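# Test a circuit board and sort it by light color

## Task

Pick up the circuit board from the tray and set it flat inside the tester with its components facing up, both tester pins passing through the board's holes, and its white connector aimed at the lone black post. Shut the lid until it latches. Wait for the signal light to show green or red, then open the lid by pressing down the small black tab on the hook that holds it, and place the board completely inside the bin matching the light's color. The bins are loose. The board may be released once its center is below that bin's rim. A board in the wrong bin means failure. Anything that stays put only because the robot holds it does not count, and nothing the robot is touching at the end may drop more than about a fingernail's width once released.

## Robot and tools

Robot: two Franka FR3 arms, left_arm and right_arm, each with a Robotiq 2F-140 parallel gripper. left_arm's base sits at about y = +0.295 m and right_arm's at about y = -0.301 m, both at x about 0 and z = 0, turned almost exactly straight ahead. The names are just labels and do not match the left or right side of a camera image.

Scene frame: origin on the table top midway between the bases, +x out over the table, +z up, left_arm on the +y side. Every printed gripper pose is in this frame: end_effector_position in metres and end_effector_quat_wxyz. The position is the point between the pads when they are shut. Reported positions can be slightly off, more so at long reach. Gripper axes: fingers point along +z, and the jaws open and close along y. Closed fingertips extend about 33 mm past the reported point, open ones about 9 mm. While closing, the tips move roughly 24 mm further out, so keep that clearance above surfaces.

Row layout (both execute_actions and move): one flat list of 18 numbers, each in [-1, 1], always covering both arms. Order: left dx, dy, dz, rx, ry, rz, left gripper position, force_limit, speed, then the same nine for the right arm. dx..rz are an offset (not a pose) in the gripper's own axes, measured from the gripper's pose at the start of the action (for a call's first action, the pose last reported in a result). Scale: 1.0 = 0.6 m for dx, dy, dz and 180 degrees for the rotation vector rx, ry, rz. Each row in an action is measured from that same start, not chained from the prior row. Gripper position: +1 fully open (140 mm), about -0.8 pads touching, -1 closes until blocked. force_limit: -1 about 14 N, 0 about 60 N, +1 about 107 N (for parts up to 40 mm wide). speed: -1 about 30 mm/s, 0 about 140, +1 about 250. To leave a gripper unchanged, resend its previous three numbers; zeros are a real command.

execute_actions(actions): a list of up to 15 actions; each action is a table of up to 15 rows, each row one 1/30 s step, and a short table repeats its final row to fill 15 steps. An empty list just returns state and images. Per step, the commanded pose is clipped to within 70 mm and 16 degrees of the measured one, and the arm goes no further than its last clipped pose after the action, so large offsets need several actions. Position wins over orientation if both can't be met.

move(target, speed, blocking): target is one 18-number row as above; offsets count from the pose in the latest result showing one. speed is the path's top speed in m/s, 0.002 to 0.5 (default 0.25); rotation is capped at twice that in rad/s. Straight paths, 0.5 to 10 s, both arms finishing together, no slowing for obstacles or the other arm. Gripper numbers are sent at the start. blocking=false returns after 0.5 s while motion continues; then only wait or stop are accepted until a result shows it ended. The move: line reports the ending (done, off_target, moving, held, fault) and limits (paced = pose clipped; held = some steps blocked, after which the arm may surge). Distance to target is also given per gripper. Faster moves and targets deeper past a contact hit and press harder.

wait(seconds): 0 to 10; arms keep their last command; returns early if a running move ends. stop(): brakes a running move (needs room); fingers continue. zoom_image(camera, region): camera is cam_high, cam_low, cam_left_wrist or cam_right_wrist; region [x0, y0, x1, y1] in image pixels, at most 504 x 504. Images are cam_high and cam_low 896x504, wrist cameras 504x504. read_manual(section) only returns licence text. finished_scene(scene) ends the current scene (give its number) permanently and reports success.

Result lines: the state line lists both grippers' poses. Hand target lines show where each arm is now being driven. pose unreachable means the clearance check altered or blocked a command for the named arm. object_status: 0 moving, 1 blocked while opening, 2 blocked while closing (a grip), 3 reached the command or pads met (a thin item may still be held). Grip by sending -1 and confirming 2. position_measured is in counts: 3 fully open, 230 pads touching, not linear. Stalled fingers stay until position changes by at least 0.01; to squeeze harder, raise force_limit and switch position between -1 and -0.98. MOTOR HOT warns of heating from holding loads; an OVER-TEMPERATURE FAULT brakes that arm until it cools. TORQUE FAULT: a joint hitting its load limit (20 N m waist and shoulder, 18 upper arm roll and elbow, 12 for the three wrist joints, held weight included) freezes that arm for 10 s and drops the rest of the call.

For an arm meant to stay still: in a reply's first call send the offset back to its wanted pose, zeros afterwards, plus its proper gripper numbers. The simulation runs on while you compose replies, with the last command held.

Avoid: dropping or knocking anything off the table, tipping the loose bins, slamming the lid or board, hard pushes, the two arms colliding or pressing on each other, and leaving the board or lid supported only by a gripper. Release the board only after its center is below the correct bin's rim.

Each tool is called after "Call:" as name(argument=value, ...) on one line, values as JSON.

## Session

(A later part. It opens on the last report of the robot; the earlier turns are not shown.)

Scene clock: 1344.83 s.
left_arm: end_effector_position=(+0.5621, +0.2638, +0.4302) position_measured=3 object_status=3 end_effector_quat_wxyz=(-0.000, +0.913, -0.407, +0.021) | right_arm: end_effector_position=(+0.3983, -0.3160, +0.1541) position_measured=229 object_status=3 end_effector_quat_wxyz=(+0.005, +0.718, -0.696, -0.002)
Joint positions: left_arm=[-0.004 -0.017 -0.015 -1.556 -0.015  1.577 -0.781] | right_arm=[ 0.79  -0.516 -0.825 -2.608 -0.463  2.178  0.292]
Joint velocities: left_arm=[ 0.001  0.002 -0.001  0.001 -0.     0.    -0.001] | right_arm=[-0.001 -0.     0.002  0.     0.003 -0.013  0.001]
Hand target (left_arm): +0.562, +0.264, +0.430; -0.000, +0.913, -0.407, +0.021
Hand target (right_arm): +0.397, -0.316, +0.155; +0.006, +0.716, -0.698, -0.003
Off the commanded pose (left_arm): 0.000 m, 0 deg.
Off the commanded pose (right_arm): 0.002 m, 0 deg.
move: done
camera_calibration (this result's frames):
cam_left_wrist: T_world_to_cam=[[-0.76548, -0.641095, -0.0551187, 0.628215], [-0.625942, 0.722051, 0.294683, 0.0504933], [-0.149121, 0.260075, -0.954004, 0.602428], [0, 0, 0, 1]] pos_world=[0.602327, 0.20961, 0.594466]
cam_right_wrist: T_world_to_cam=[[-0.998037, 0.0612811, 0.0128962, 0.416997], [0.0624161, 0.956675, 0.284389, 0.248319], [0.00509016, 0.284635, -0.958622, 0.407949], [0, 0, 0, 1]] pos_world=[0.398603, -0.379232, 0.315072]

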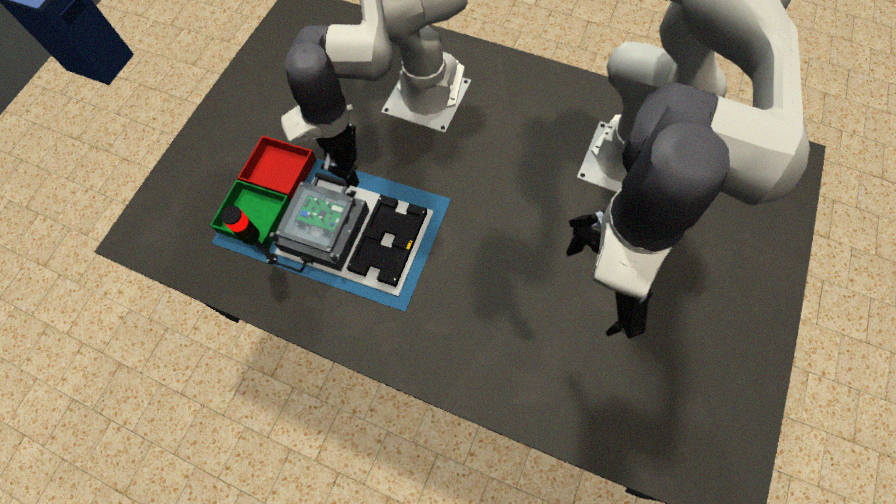

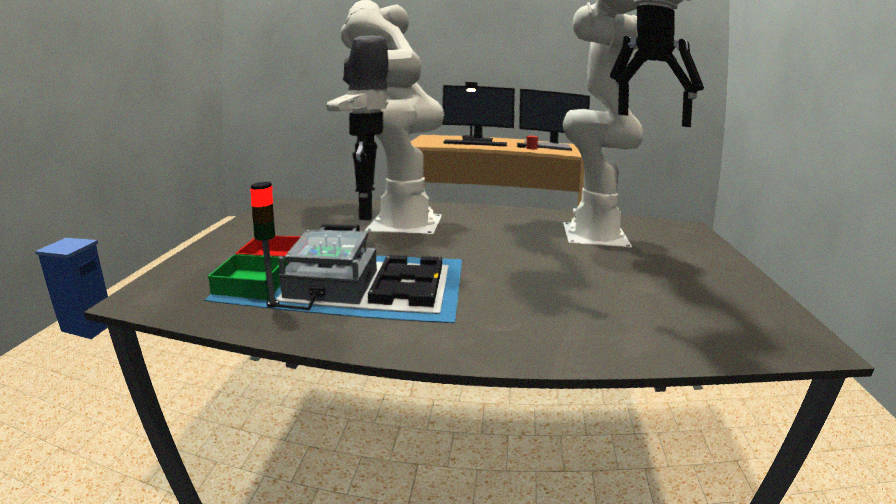

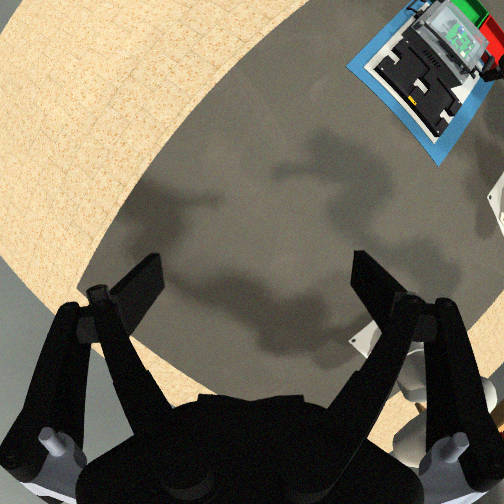

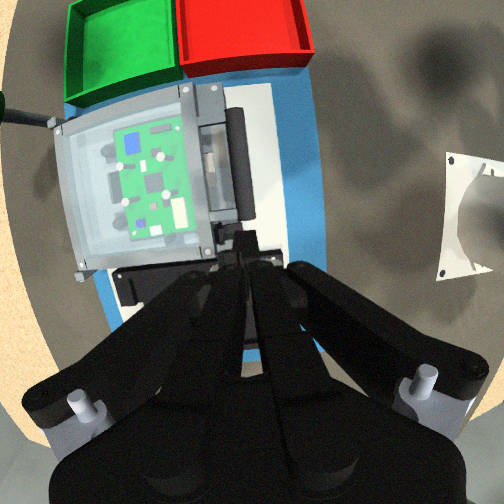

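Call:
move(target=[0,0,0,0,0,0,1,0,0, 0.102,0.009,0.0,0,0,0,-0.5,-1,0], speed=0.08)

Call:
zoom_image(camera="cam_right_wrist", region=[150,130,350,330])

Scene clock: 1389.70 s.
left_arm: end_effector_position=(+0.5621, +0.2638, +0.4302) position_measured=3 object_status=3 end_effector_quat_wxyz=(-0.000, +0.913, -0.407, +0.021) | right_arm: end_effector_position=(+0.3943, -0.3752, +0.1539) position_measured=192 object_status=3 end_effector_quat_wxyz=(+0.003, +0.714, -0.700, -0.002)
Joint positions: left_arm=[-0.004 -0.017 -0.015 -1.556 -0.015  1.577 -0.781] | right_arm=[ 0.733 -0.56  -0.912 -2.597 -0.531  2.154  0.207]
Joint velocities: left_arm=[-0.001  0.001 -0.001 -0.    -0.001 -0.     0.001] | right_arm=[ 0.001  0.001 -0.001  0.001 -0.005 -0.004 -0.026]
Hand target (left_arm): +0.562, +0.264, +0.430; -0.000, +0.913, -0.407, +0.021
Hand target (right_arm): +0.394, -0.376, +0.154; +0.004, +0.719, -0.695, -0.002
Off the commanded pose (left_arm): 0.000 m, 0 deg.
Off the commanded pose (right_arm): 0.002 m, 1 deg.
move: done
camera_calibration (this result's frames):
cam_right_wrist: T_world_to_cam=[[-0.997224, 0.0736841, 0.0107608, 0.42123], [0.0736709, 0.955168, 0.286753, 0.299984], [0.0108508, 0.286749, -0.957944, 0.423003], [0, 0, 0, 1]] pos_world=[0.39337, -0.438869, 0.314659]

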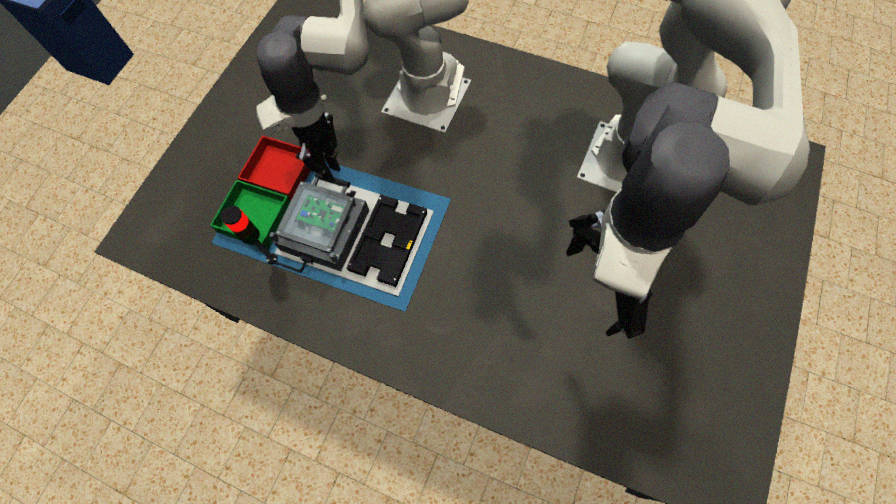

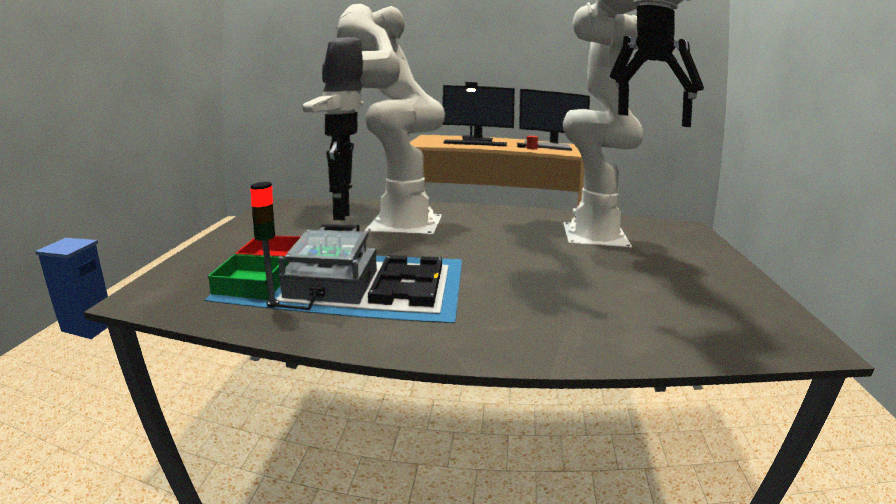

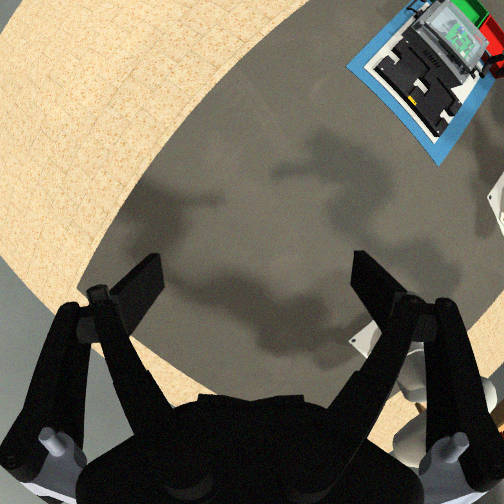

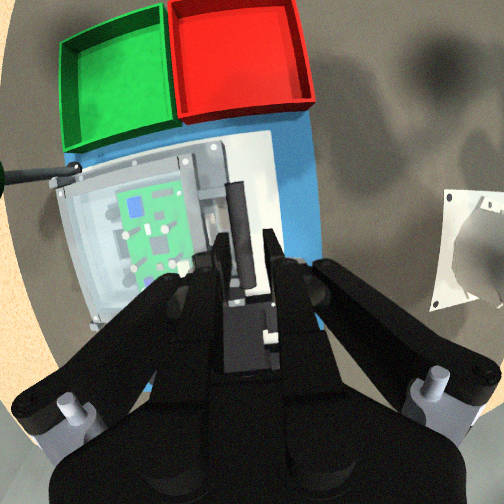

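Region (150, 130, 350, 330) of cam_right_wrist's 504x504 image, scaled by 2.520, with more detail than that image has.

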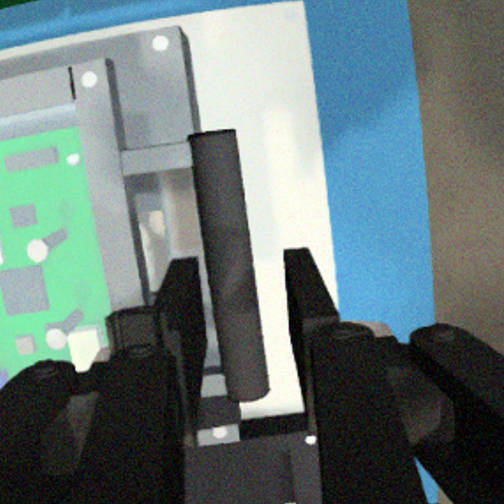

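Call:
move(target=[0,0,0,0,0,0,1,0,0, 0.0,-0.005,0.057,0,0,-0.005,-0.5,-1,0], speed=0.03)

Call:
zoom_image(camera="cam_right_wrist", region=[150,130,350,330])

Scene clock: 1398.50 s.
left_arm: end_effector_position=(+0.5621, +0.2638, +0.4302) position_measured=3 object_status=3 end_effector_quat_wxyz=(-0.000, +0.913, -0.407, +0.021) | right_arm: end_effector_position=(+0.3954, -0.3751, +0.1205) position_measured=192 object_status=3 end_effector_quat_wxyz=(+0.004, +0.717, -0.697, -0.004)
Joint positions: left_arm=[-0.004 -0.017 -0.015 -1.556 -0.015  1.577 -0.781] | right_arm=[ 0.78  -0.488 -0.994 -2.629 -0.537  2.26   0.191]
Joint velocities: left_arm=[ 0.    -0.001 -0.     0.001  0.     0.    -0.   ] | right_arm=[ 0.006  0.    -0.006 -0.    -0.003  0.016 -0.001]
Hand target (left_arm): +0.562, +0.264, +0.430; -0.000, +0.913, -0.407, +0.021
Hand target (right_arm): +0.397, -0.375, +0.120; +0.003, +0.720, -0.694, -0.002
Off the commanded pose (left_arm): 0.000 m, 0 deg.
Off the commanded pose (right_arm): 0.002 m, 0 deg.
move: done
camera_calibration (this result's frames):
cam_left_wrist: T_world_to_cam=[[-0.765479, -0.641095, -0.0551188, 0.628215], [-0.625943, 0.722051, 0.294683, 0.0504934], [-0.149121, 0.260075, -0.954004, 0.602429], [0, 0, 0, 1]] pos_world=[0.602327, 0.20961, 0.594466]
cam_right_wrist: T_world_to_cam=[[-0.997807, 0.0644582, 0.0150259, 0.41897], [0.0660526, 0.955363, 0.287957, 0.312226], [0.00420598, 0.288318, -0.957526, 0.394184], [0, 0, 0, 1]] pos_world=[0.39577, -0.438945, 0.281238]

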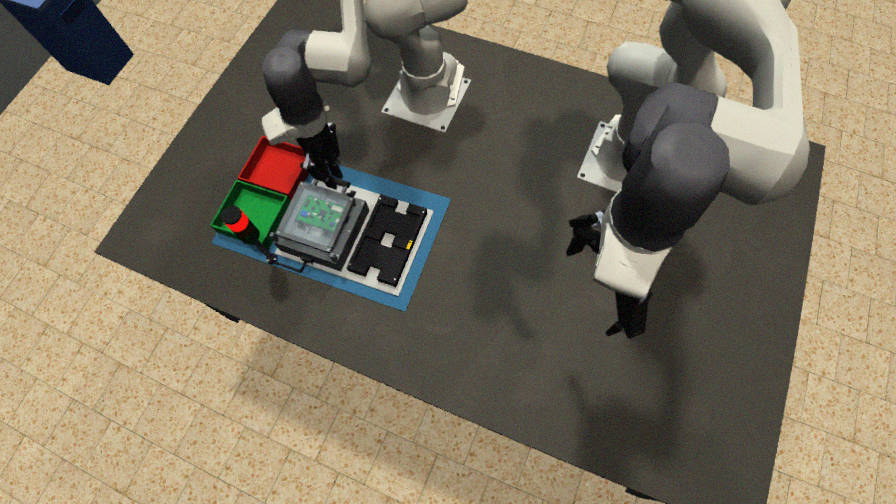

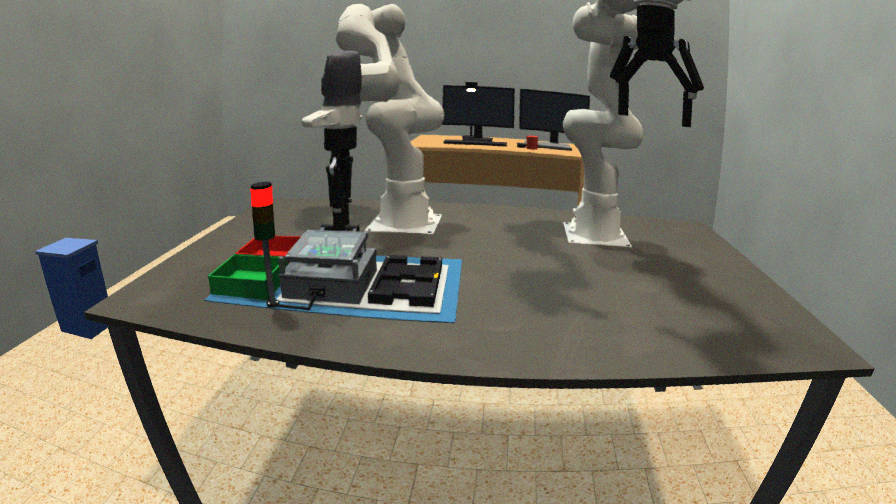

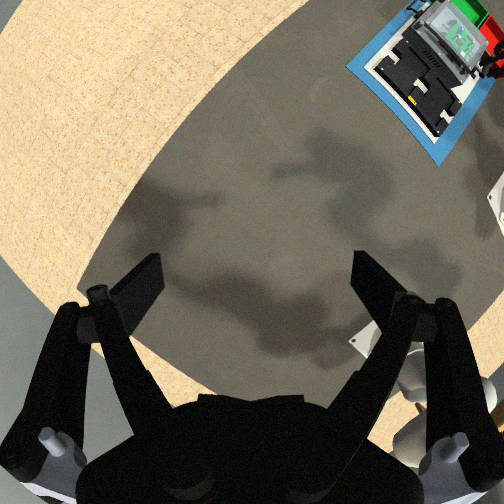

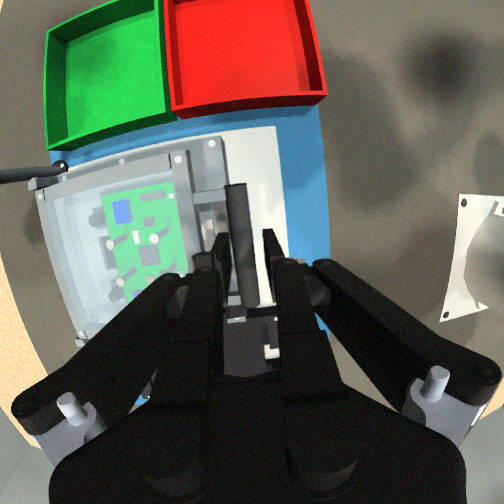

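Region (150, 130, 350, 330) of cam_right_wrist's 504x504 image, scaled by 2.520, with more detail than that image has.

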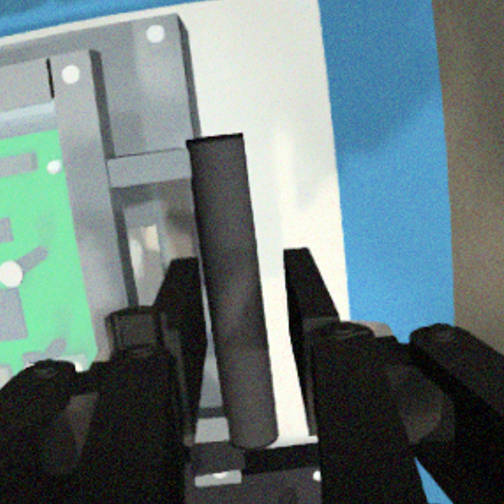

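Call:
move(target=[0,0,0,0,0,0,1,0,0, 0.0,-0.004,0.006,0,0,0,-1,-1,-0.5], speed=0.02)

Scene clock: 1404.67 s.
left_arm: end_effector_position=(+0.5621, +0.2638, +0.4302) position_measured=3 object_status=3 end_effector_quat_wxyz=(-0.000, +0.913, -0.407, +0.021) | right_arm: end_effector_position=(+0.3976, -0.3749, +0.1179) position_measured=207 object_status=2 end_effector_quat_wxyz=(+0.004, +0.719, -0.695, -0.003)
Joint positions: left_arm=[-0.004 -0.017 -0.015 -1.556 -0.015  1.577 -0.781] | right_arm=[ 0.792 -0.474 -1.005 -2.626 -0.534  2.272  0.185]
Joint velocities: left_arm=[ 0.    -0.     0.001 -0.001 -0.001 -0.     0.001] | right_arm=[ 0.001  0.    -0.002  0.001  0.    -0.001 -0.004]
Hand target (left_arm): +0.562, +0.264, +0.430; -0.000, +0.913, -0.407, +0.021
Hand target (right_arm): +0.398, -0.375, +0.117; +0.004, +0.717, -0.697, -0.004
Off the commanded pose (left_arm): 0.000 m, 0 deg.
Off the commanded pose (right_arm): 0.001 m, 0 deg.
move: done
camera_calibration (this result's frames):
cam_left_wrist: T_world_to_cam=[[-0.765479, -0.641095, -0.0551188, 0.628215], [-0.625943, 0.722051, 0.294683, 0.0504934], [-0.149121, 0.260075, -0.954004, 0.602428], [0, 0, 0, 1]] pos_world=[0.602327, 0.209611, 0.594466]
cam_right_wrist: T_world_to_cam=[[-0.998099, 0.0598701, 0.0146484, 0.419597], [0.0615562, 0.95615, 0.286334, 0.314954], [0.00313677, 0.286691, -0.958018, 0.391435], [0, 0, 0, 1]] pos_world=[0.398184, -0.438486, 0.278674]

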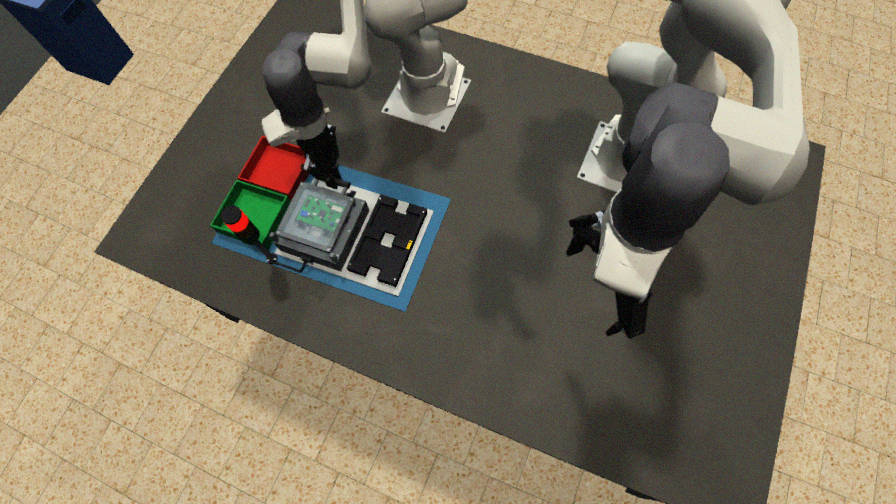

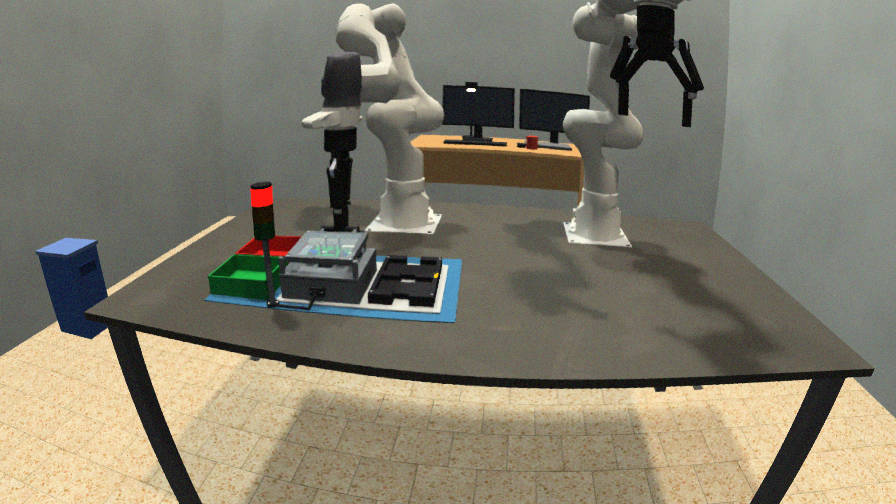

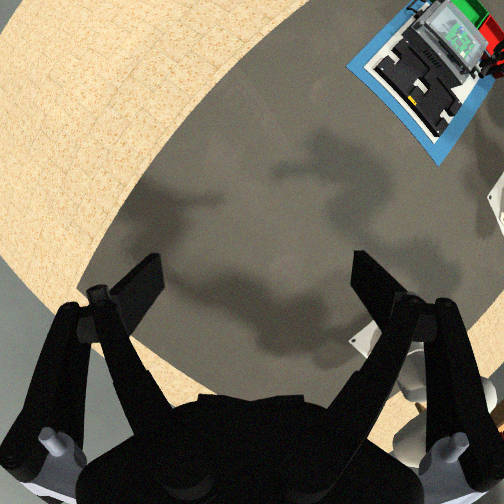

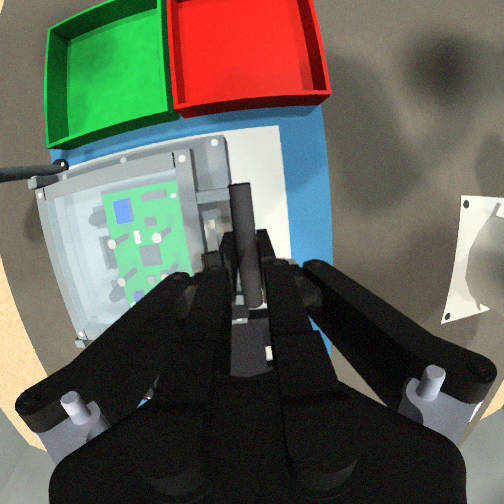

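Call:
move(target=[0,0,0,0,0,0,1,0,0, 0.0,-0.016,-0.075,0,0,0,-1,-1,-0.5], speed=0.04)

Scene clock: 1414.17 s.
left_arm: end_effector_position=(+0.5621, +0.2638, +0.4302) position_measured=3 object_status=3 end_effector_quat_wxyz=(-0.000, +0.913, -0.407, +0.021) | right_arm: end_effector_position=(+0.4045, -0.3756, +0.1581) position_measured=207 object_status=2 end_effector_quat_wxyz=(+0.009, +0.720, -0.694, -0.005)
Joint positions: left_arm=[-0.004 -0.017 -0.015 -1.556 -0.015  1.577 -0.781] | right_arm=[ 0.783 -0.528 -0.944 -2.55  -0.513  2.135  0.184]
Joint velocities: left_arm=[-0.001 -0.002  0.001 -0.     0.001  0.     0.   ] | right_arm=[-0.    -0.     0.002  0.005  0.002 -0.004 -0.001]
Hand target (left_arm): +0.562, +0.264, +0.430; -0.000, +0.913, -0.407, +0.021
Hand target (right_arm): +0.408, -0.376, +0.162; +0.005, +0.719, -0.695, -0.002
Off the commanded pose (left_arm): 0.000 m, 0 deg.
Off the commanded pose (right_arm): 0.006 m, 1 deg.
move: off_target (right_arm)
camera_calibration (this result's frames):
cam_left_wrist: T_world_to_cam=[[-0.765479, -0.641095, -0.0551188, 0.628215], [-0.625943, 0.722051, 0.294683, 0.0504934], [-0.149121, 0.260075, -0.954004, 0.602428], [0, 0, 0, 1]] pos_world=[0.602327, 0.20961, 0.594466]
cam_right_wrist: T_world_to_cam=[[-0.99813, 0.0563021, 0.0237932, 0.423229], [0.0607333, 0.957435, 0.282187, 0.305193], [-0.00689269, 0.283104, -0.959064, 0.433033], [0, 0, 0, 1]] pos_world=[0.406887, -0.438625, 0.319116]

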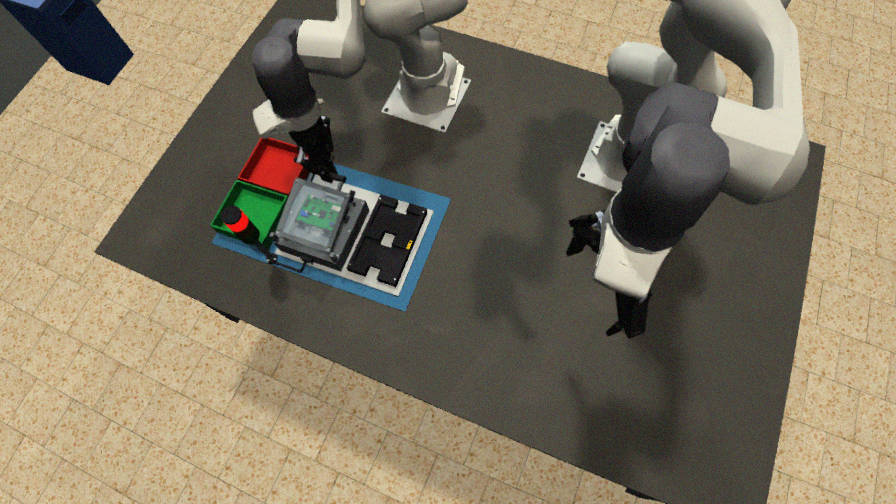

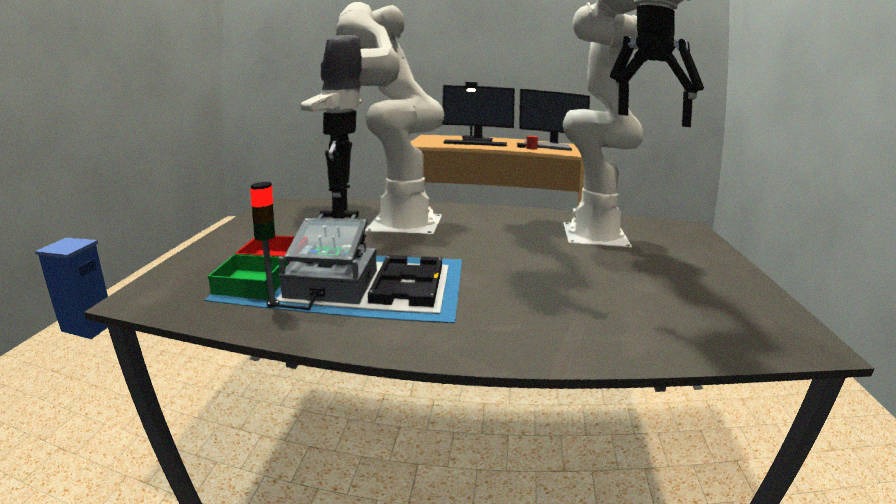

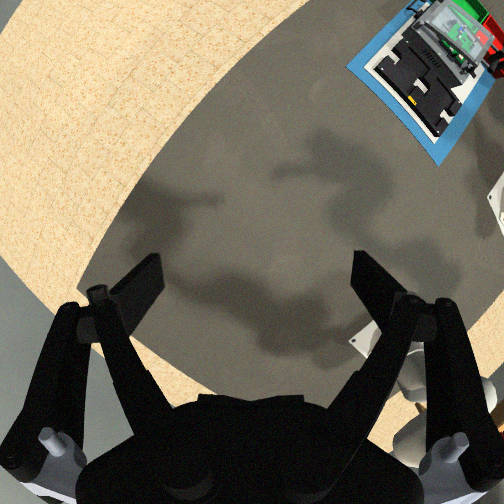

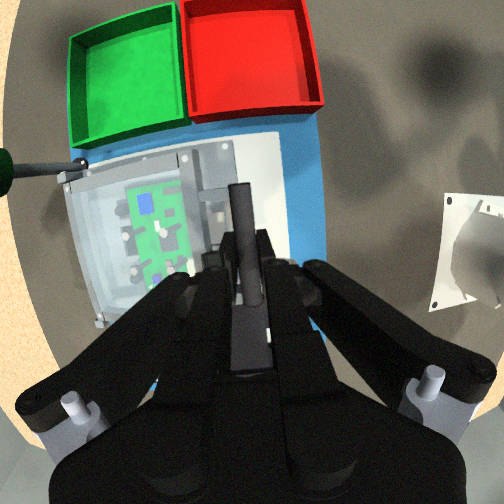

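Call:
move(target=[0,0,0,0,0,0,1,0,0, 0.0,-0.043,-0.088,0,0,0,-1,-1,-0.5], speed=0.05)

Scene clock: 1423.07 s.
left_arm: end_effector_position=(+0.5621, +0.2638, +0.4302) position_measured=3 object_status=3 end_effector_quat_wxyz=(-0.000, +0.913, -0.407, +0.021) | right_arm: end_effector_position=(+0.4249, -0.3767, +0.2053) position_measured=207 object_status=2 end_effector_quat_wxyz=(+0.017, +0.720, -0.694, -0.010)
Joint positions: left_arm=[-0.004 -0.017 -0.015 -1.556 -0.015  1.577 -0.781] | right_arm=[ 0.834 -0.514 -0.929 -2.405 -0.458  1.995  0.162]
Joint velocities: left_arm=[ 0.     0.001  0.    -0.002 -0.    -0.    -0.   ] | right_arm=[ 0.002  0.001 -0.     0.005 -0.001 -0.004 -0.005]
Hand target (left_arm): +0.562, +0.264, +0.430; -0.000, +0.913, -0.407, +0.021
Hand target (right_arm): +0.432, -0.376, +0.210; +0.010, +0.719, -0.695, -0.005
Off the commanded pose (left_arm): 0.000 m, 0 deg.
Off the commanded pose (right_arm): 0.009 m, 1 deg.
move: off_target (right_arm)
camera_calibration (this result's frames):
cam_left_wrist: T_world_to_cam=[[-0.76548, -0.641095, -0.0551186, 0.628215], [-0.625942, 0.722051, 0.294683, 0.0504932], [-0.149121, 0.260075, -0.954004, 0.602428], [0, 0, 0, 1]] pos_world=[0.602327, 0.20961, 0.594466]
cam_right_wrist: T_world_to_cam=[[-0.997471, 0.0574147, 0.0418889, 0.438956], [0.0668327, 0.958244, 0.278032, 0.290209], [-0.0241767, 0.280128, -0.959658, 0.485053], [0, 0, 0, 1]] pos_world=[0.430178, -0.43917, 0.366411]

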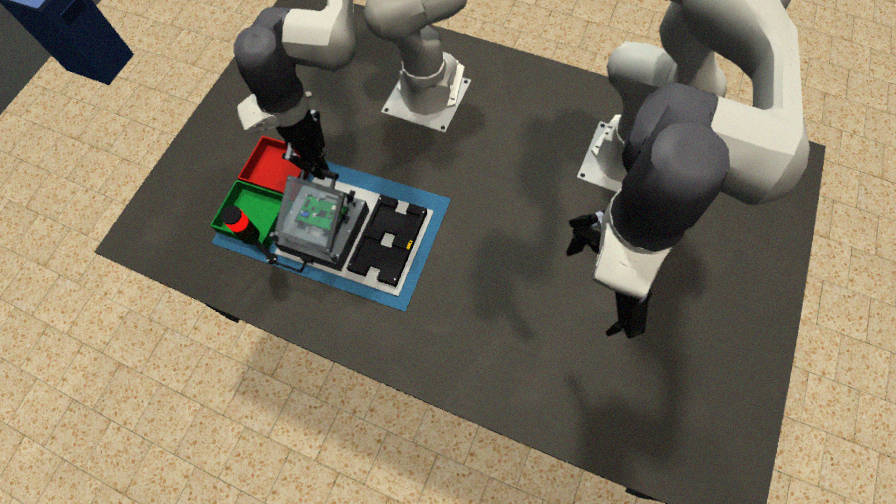

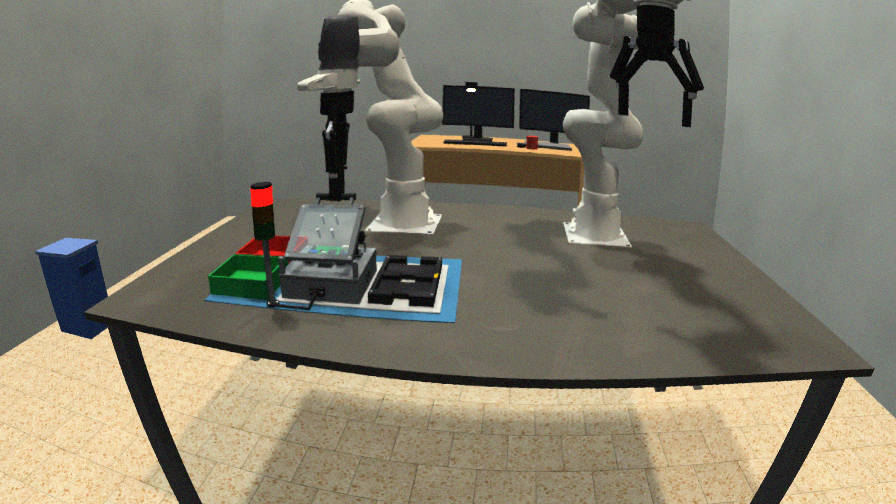

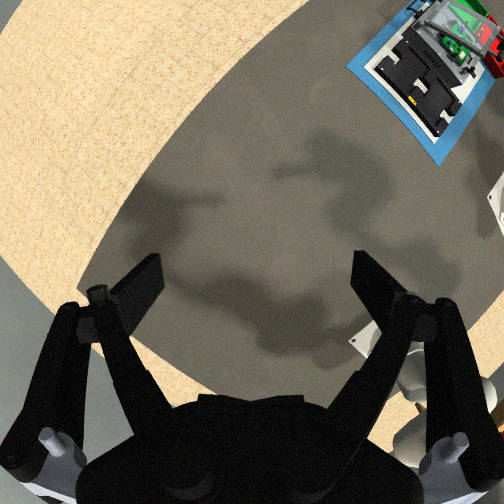

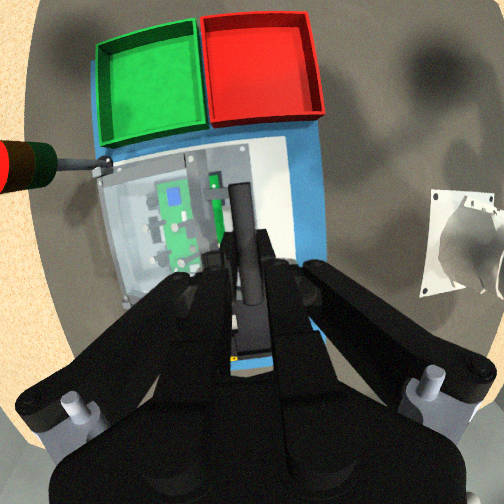

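Call:
move(target=[0,0,0,0,0,0,1,0,0, 0.0,-0.088,-0.085,0,0,0,-1,-1,-0.5], speed=0.06)

Scene clock: 1432.13 s.
left_arm: end_effector_position=(+0.5621, +0.2638, +0.4302) position_measured=3 object_status=3 end_effector_quat_wxyz=(-0.000, +0.913, -0.407, +0.021) | right_arm: end_effector_position=(+0.4638, -0.3779, +0.2516) position_measured=207 object_status=2 end_effector_quat_wxyz=(+0.032, +0.717, -0.696, -0.026)
Joint positions: left_arm=[-0.004 -0.017 -0.015 -1.556 -0.015  1.577 -0.781] | right_arm=[ 0.977 -0.379 -1.026 -2.164 -0.346  1.858  0.093]
Joint velocities: left_arm=[ 0.002 -0.    -0.     0.     0.001  0.001 -0.   ] | right_arm=[ 0.023 -0.    -0.022  0.01  -0.001 -0.01  -0.018]
Hand target (left_arm): +0.562, +0.264, +0.430; -0.000, +0.913, -0.407, +0.021
Hand target (right_arm): +0.479, -0.378, +0.255; +0.018, +0.718, -0.695, -0.010
Off the commanded pose (left_arm): 0.000 m, 0 deg.
Off the commanded pose (right_arm): 0.016 m, 3 deg.
move: off_target (right_arm)
camera_calibration (this result's frames):
cam_left_wrist: T_world_to_cam=[[-0.765479, -0.641095, -0.0551187, 0.628215], [-0.625943, 0.722051, 0.294683, 0.0504935], [-0.149121, 0.260075, -0.954004, 0.602429], [0, 0, 0, 1]] pos_world=[0.602327, 0.20961, 0.594466]
cam_right_wrist: T_world_to_cam=[[-0.994285, 0.0643885, 0.0851566, 0.466156], [0.0854357, 0.958205, 0.273028, 0.26854], [-0.0640176, 0.278743, -0.95823, 0.548374], [0, 0, 0, 1]] pos_world=[0.475654, -0.440187, 0.412453]

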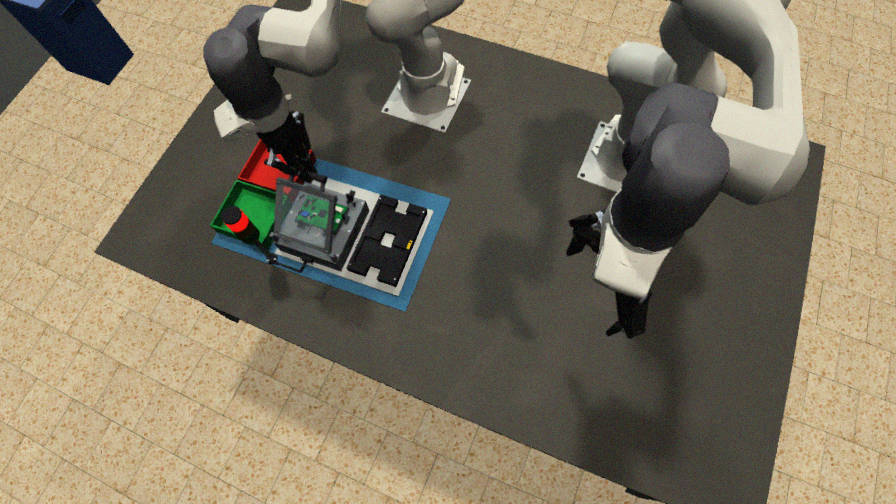

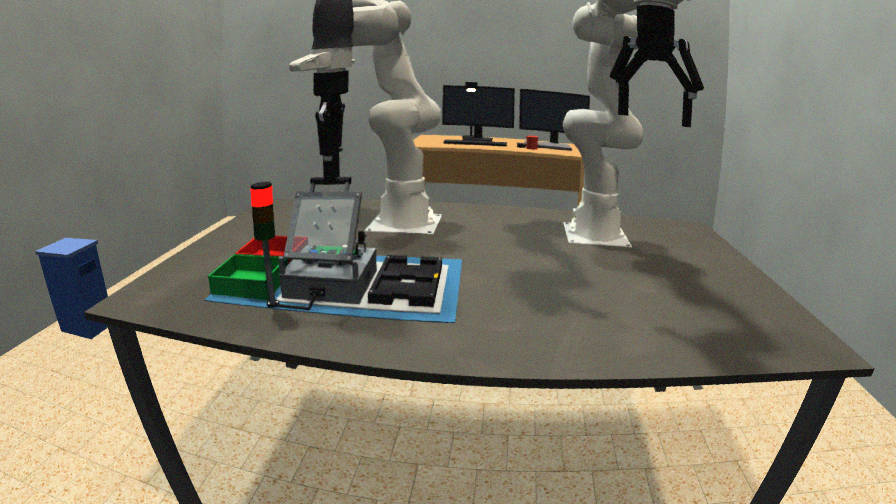

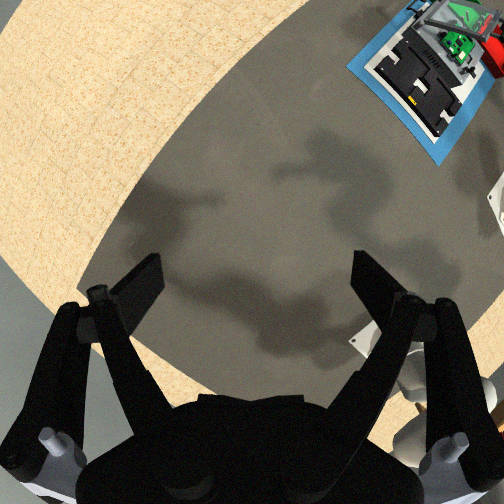

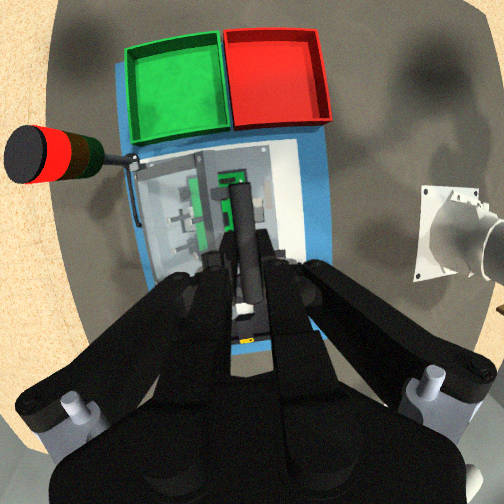

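Call:
move(target=[0,0,0,0,0,0,1,0,0, 0.0,0.0,0.0,0.026,0,0,-0.5,-1,0], speed=0.04)

Scene clock: 1441.83 s.
left_arm: end_effector_position=(+0.5621, +0.2638, +0.4302) position_measured=3 object_status=3 end_effector_quat_wxyz=(-0.000, +0.913, -0.407, +0.021) | right_arm: end_effector_position=(+0.4622, -0.3770, +0.2509) position_measured=192 object_status=3 end_effector_quat_wxyz=(+0.005, +0.721, -0.693, +0.000)
Joint positions: left_arm=[-0.004 -0.017 -0.015 -1.556 -0.015  1.577 -0.781] | right_arm=[ 0.903 -0.467 -0.951 -2.251 -0.41   1.929  0.13 ]
Joint velocities: left_arm=[-0.002  0.    -0.002 -0.001 -0.     0.     0.   ] | right_arm=[-0.009  0.001  0.012 -0.006 -0.004  0.02   0.017]
Hand target (left_arm): +0.562, +0.264, +0.430; -0.000, +0.913, -0.407, +0.021
Hand target (right_arm): +0.464, -0.377, +0.251; +0.003, +0.718, -0.696, +0.003
Off the commanded pose (left_arm): 0.000 m, 0 deg.
Off the commanded pose (right_arm): 0.002 m, 1 deg.
move: done
camera_calibration (this result's frames):
cam_left_wrist: T_world_to_cam=[[-0.765479, -0.641095, -0.0551188, 0.628215], [-0.625943, 0.722051, 0.294683, 0.0504934], [-0.149121, 0.260075, -0.954004, 0.602428], [0, 0, 0, 1]] pos_world=[0.602327, 0.20961, 0.594466]
cam_right_wrist: T_world_to_cam=[[-0.998453, 0.0545202, 0.0108903, 0.481379], [0.0553797, 0.957971, 0.281469, 0.27966], [0.00491314, 0.281637, -0.959508, 0.516875], [0, 0, 0, 1]] pos_world=[0.462608, -0.439722, 0.411988]

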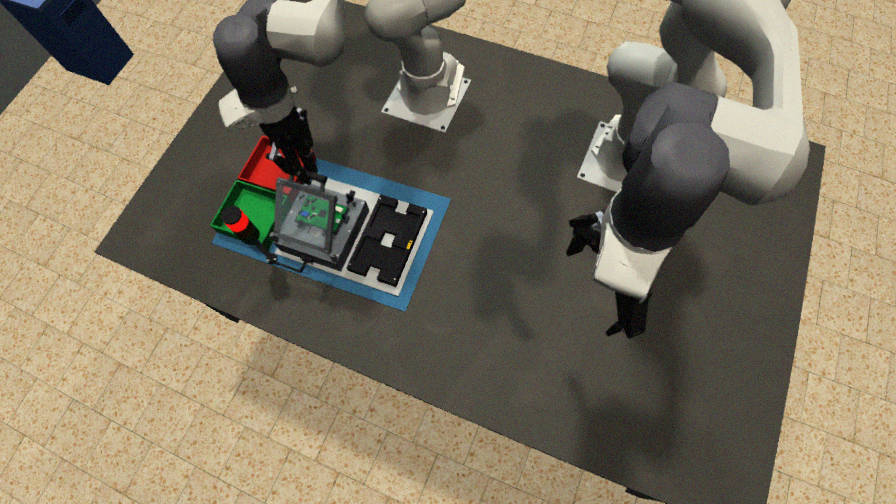

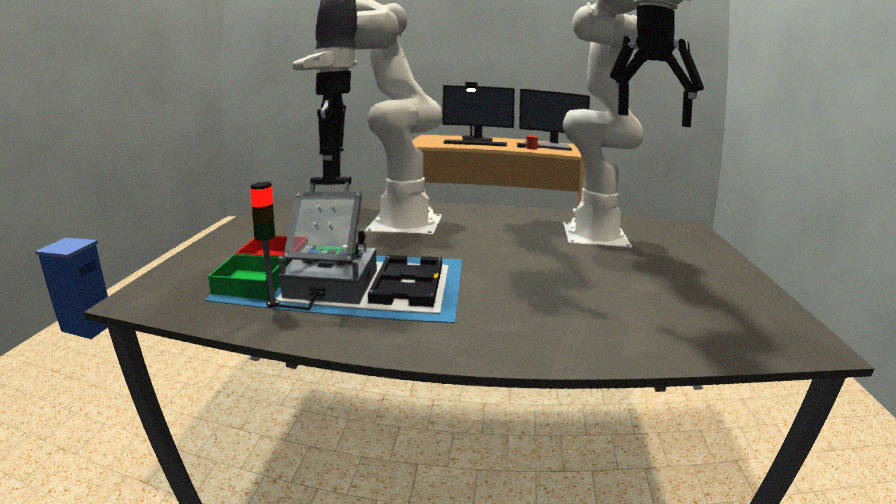

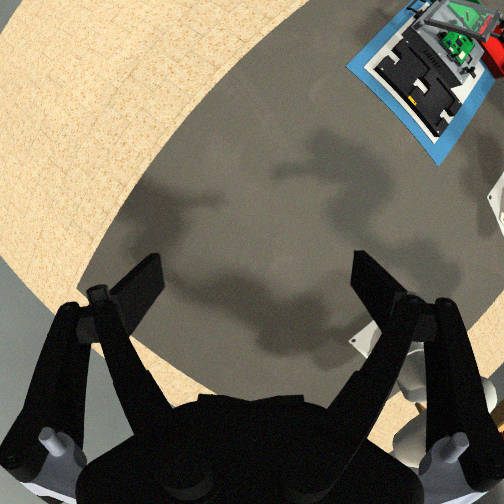

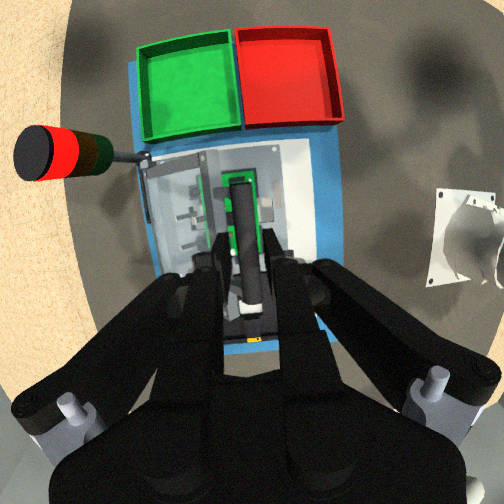

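Call:
move(target=[0,0,0,0,0,0,1,0,0, 0.0,-0.108,-0.05,0,0,0,-0.5,-1,0], speed=0.06)

Scene clock: 1448.97 s.
left_arm: end_effector_position=(+0.5621, +0.2638, +0.4302) position_measured=3 object_status=3 end_effector_quat_wxyz=(-0.000, +0.913, -0.407, +0.021) | right_arm: end_effector_position=(+0.5215, -0.3785, +0.2829) position_measured=192 object_status=3 end_effector_quat_wxyz=(+0.010, +0.714, -0.700, -0.005)
Joint positions: left_arm=[-0.004 -0.017 -0.015 -1.556 -0.015  1.577 -0.781] | right_arm=[ 1.112 -0.231 -1.173 -1.99  -0.232  1.87   0.011]
Joint velocities: left_arm=[ 0.     0.     0.001 -0.     0.     0.001 -0.002] | right_arm=[ 0.029  0.002 -0.036  0.007  0.012  0.001 -0.043]
Hand target (left_arm): +0.562, +0.264, +0.430; -0.000, +0.913, -0.407, +0.021
Hand target (right_arm): +0.527, -0.378, +0.281; +0.007, +0.719, -0.695, +0.000
Off the commanded pose (left_arm): 0.000 m, 0 deg.
Off the commanded pose (right_arm): 0.007 m, 1 deg.
move: off_target (right_arm)
camera_calibration (this result's frames):
cam_left_wrist: T_world_to_cam=[[-0.76548, -0.641095, -0.0551188, 0.628215], [-0.625943, 0.722051, 0.294683, 0.0504933], [-0.149121, 0.260075, -0.954004, 0.602428], [0, 0, 0, 1]] pos_world=[0.602327, 0.209611, 0.594466]
cam_right_wrist: T_world_to_cam=[[-0.997018, 0.0728393, 0.0254862, 0.542422], [0.0770666, 0.956861, 0.28014, 0.257471], [-0.00398158, 0.281269, -0.959621, 0.552248], [0, 0, 0, 1]] pos_world=[0.523161, -0.441203, 0.443996]

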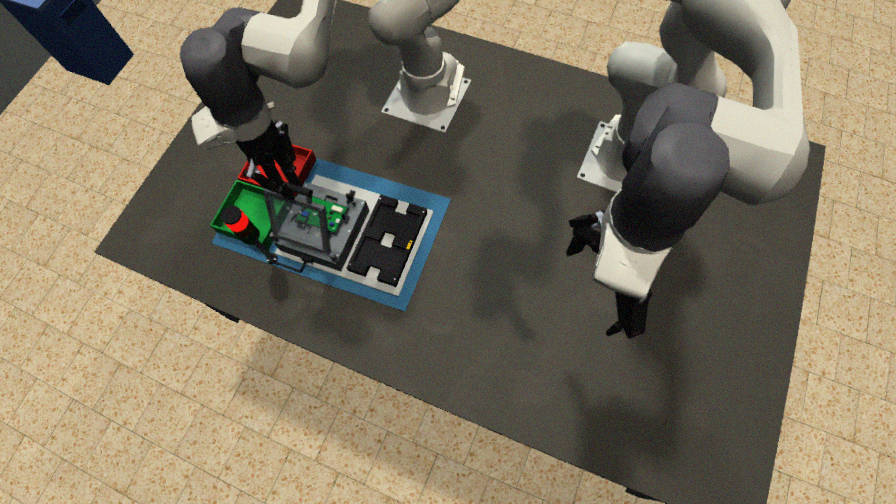

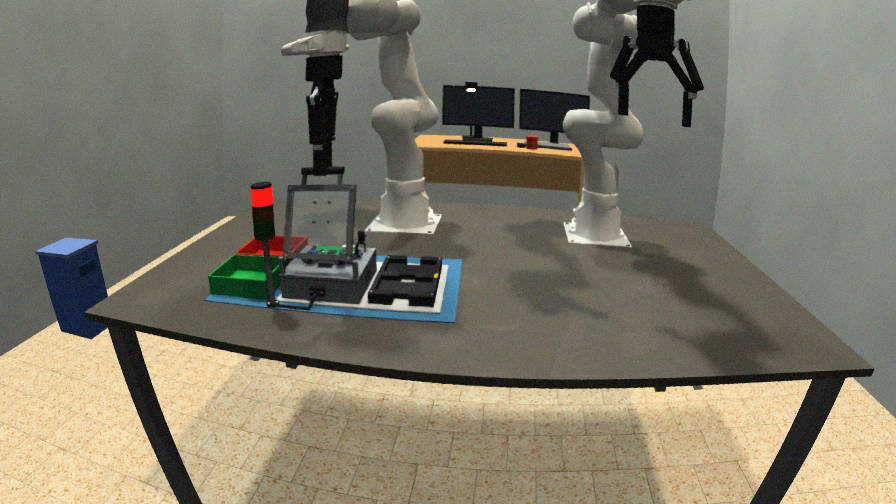

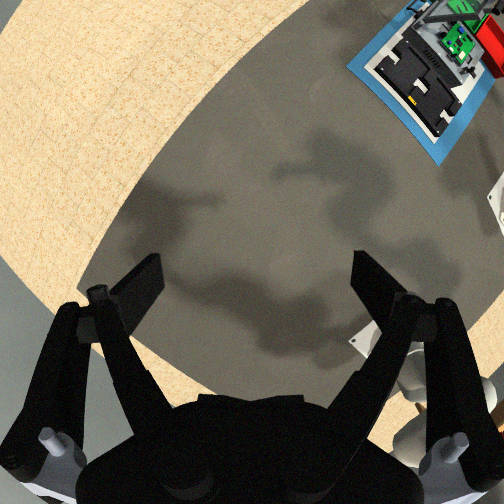

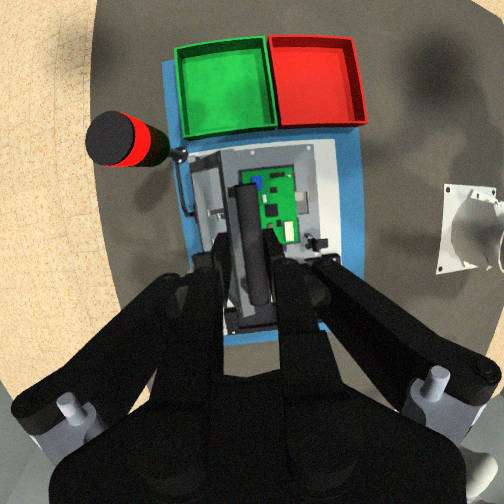

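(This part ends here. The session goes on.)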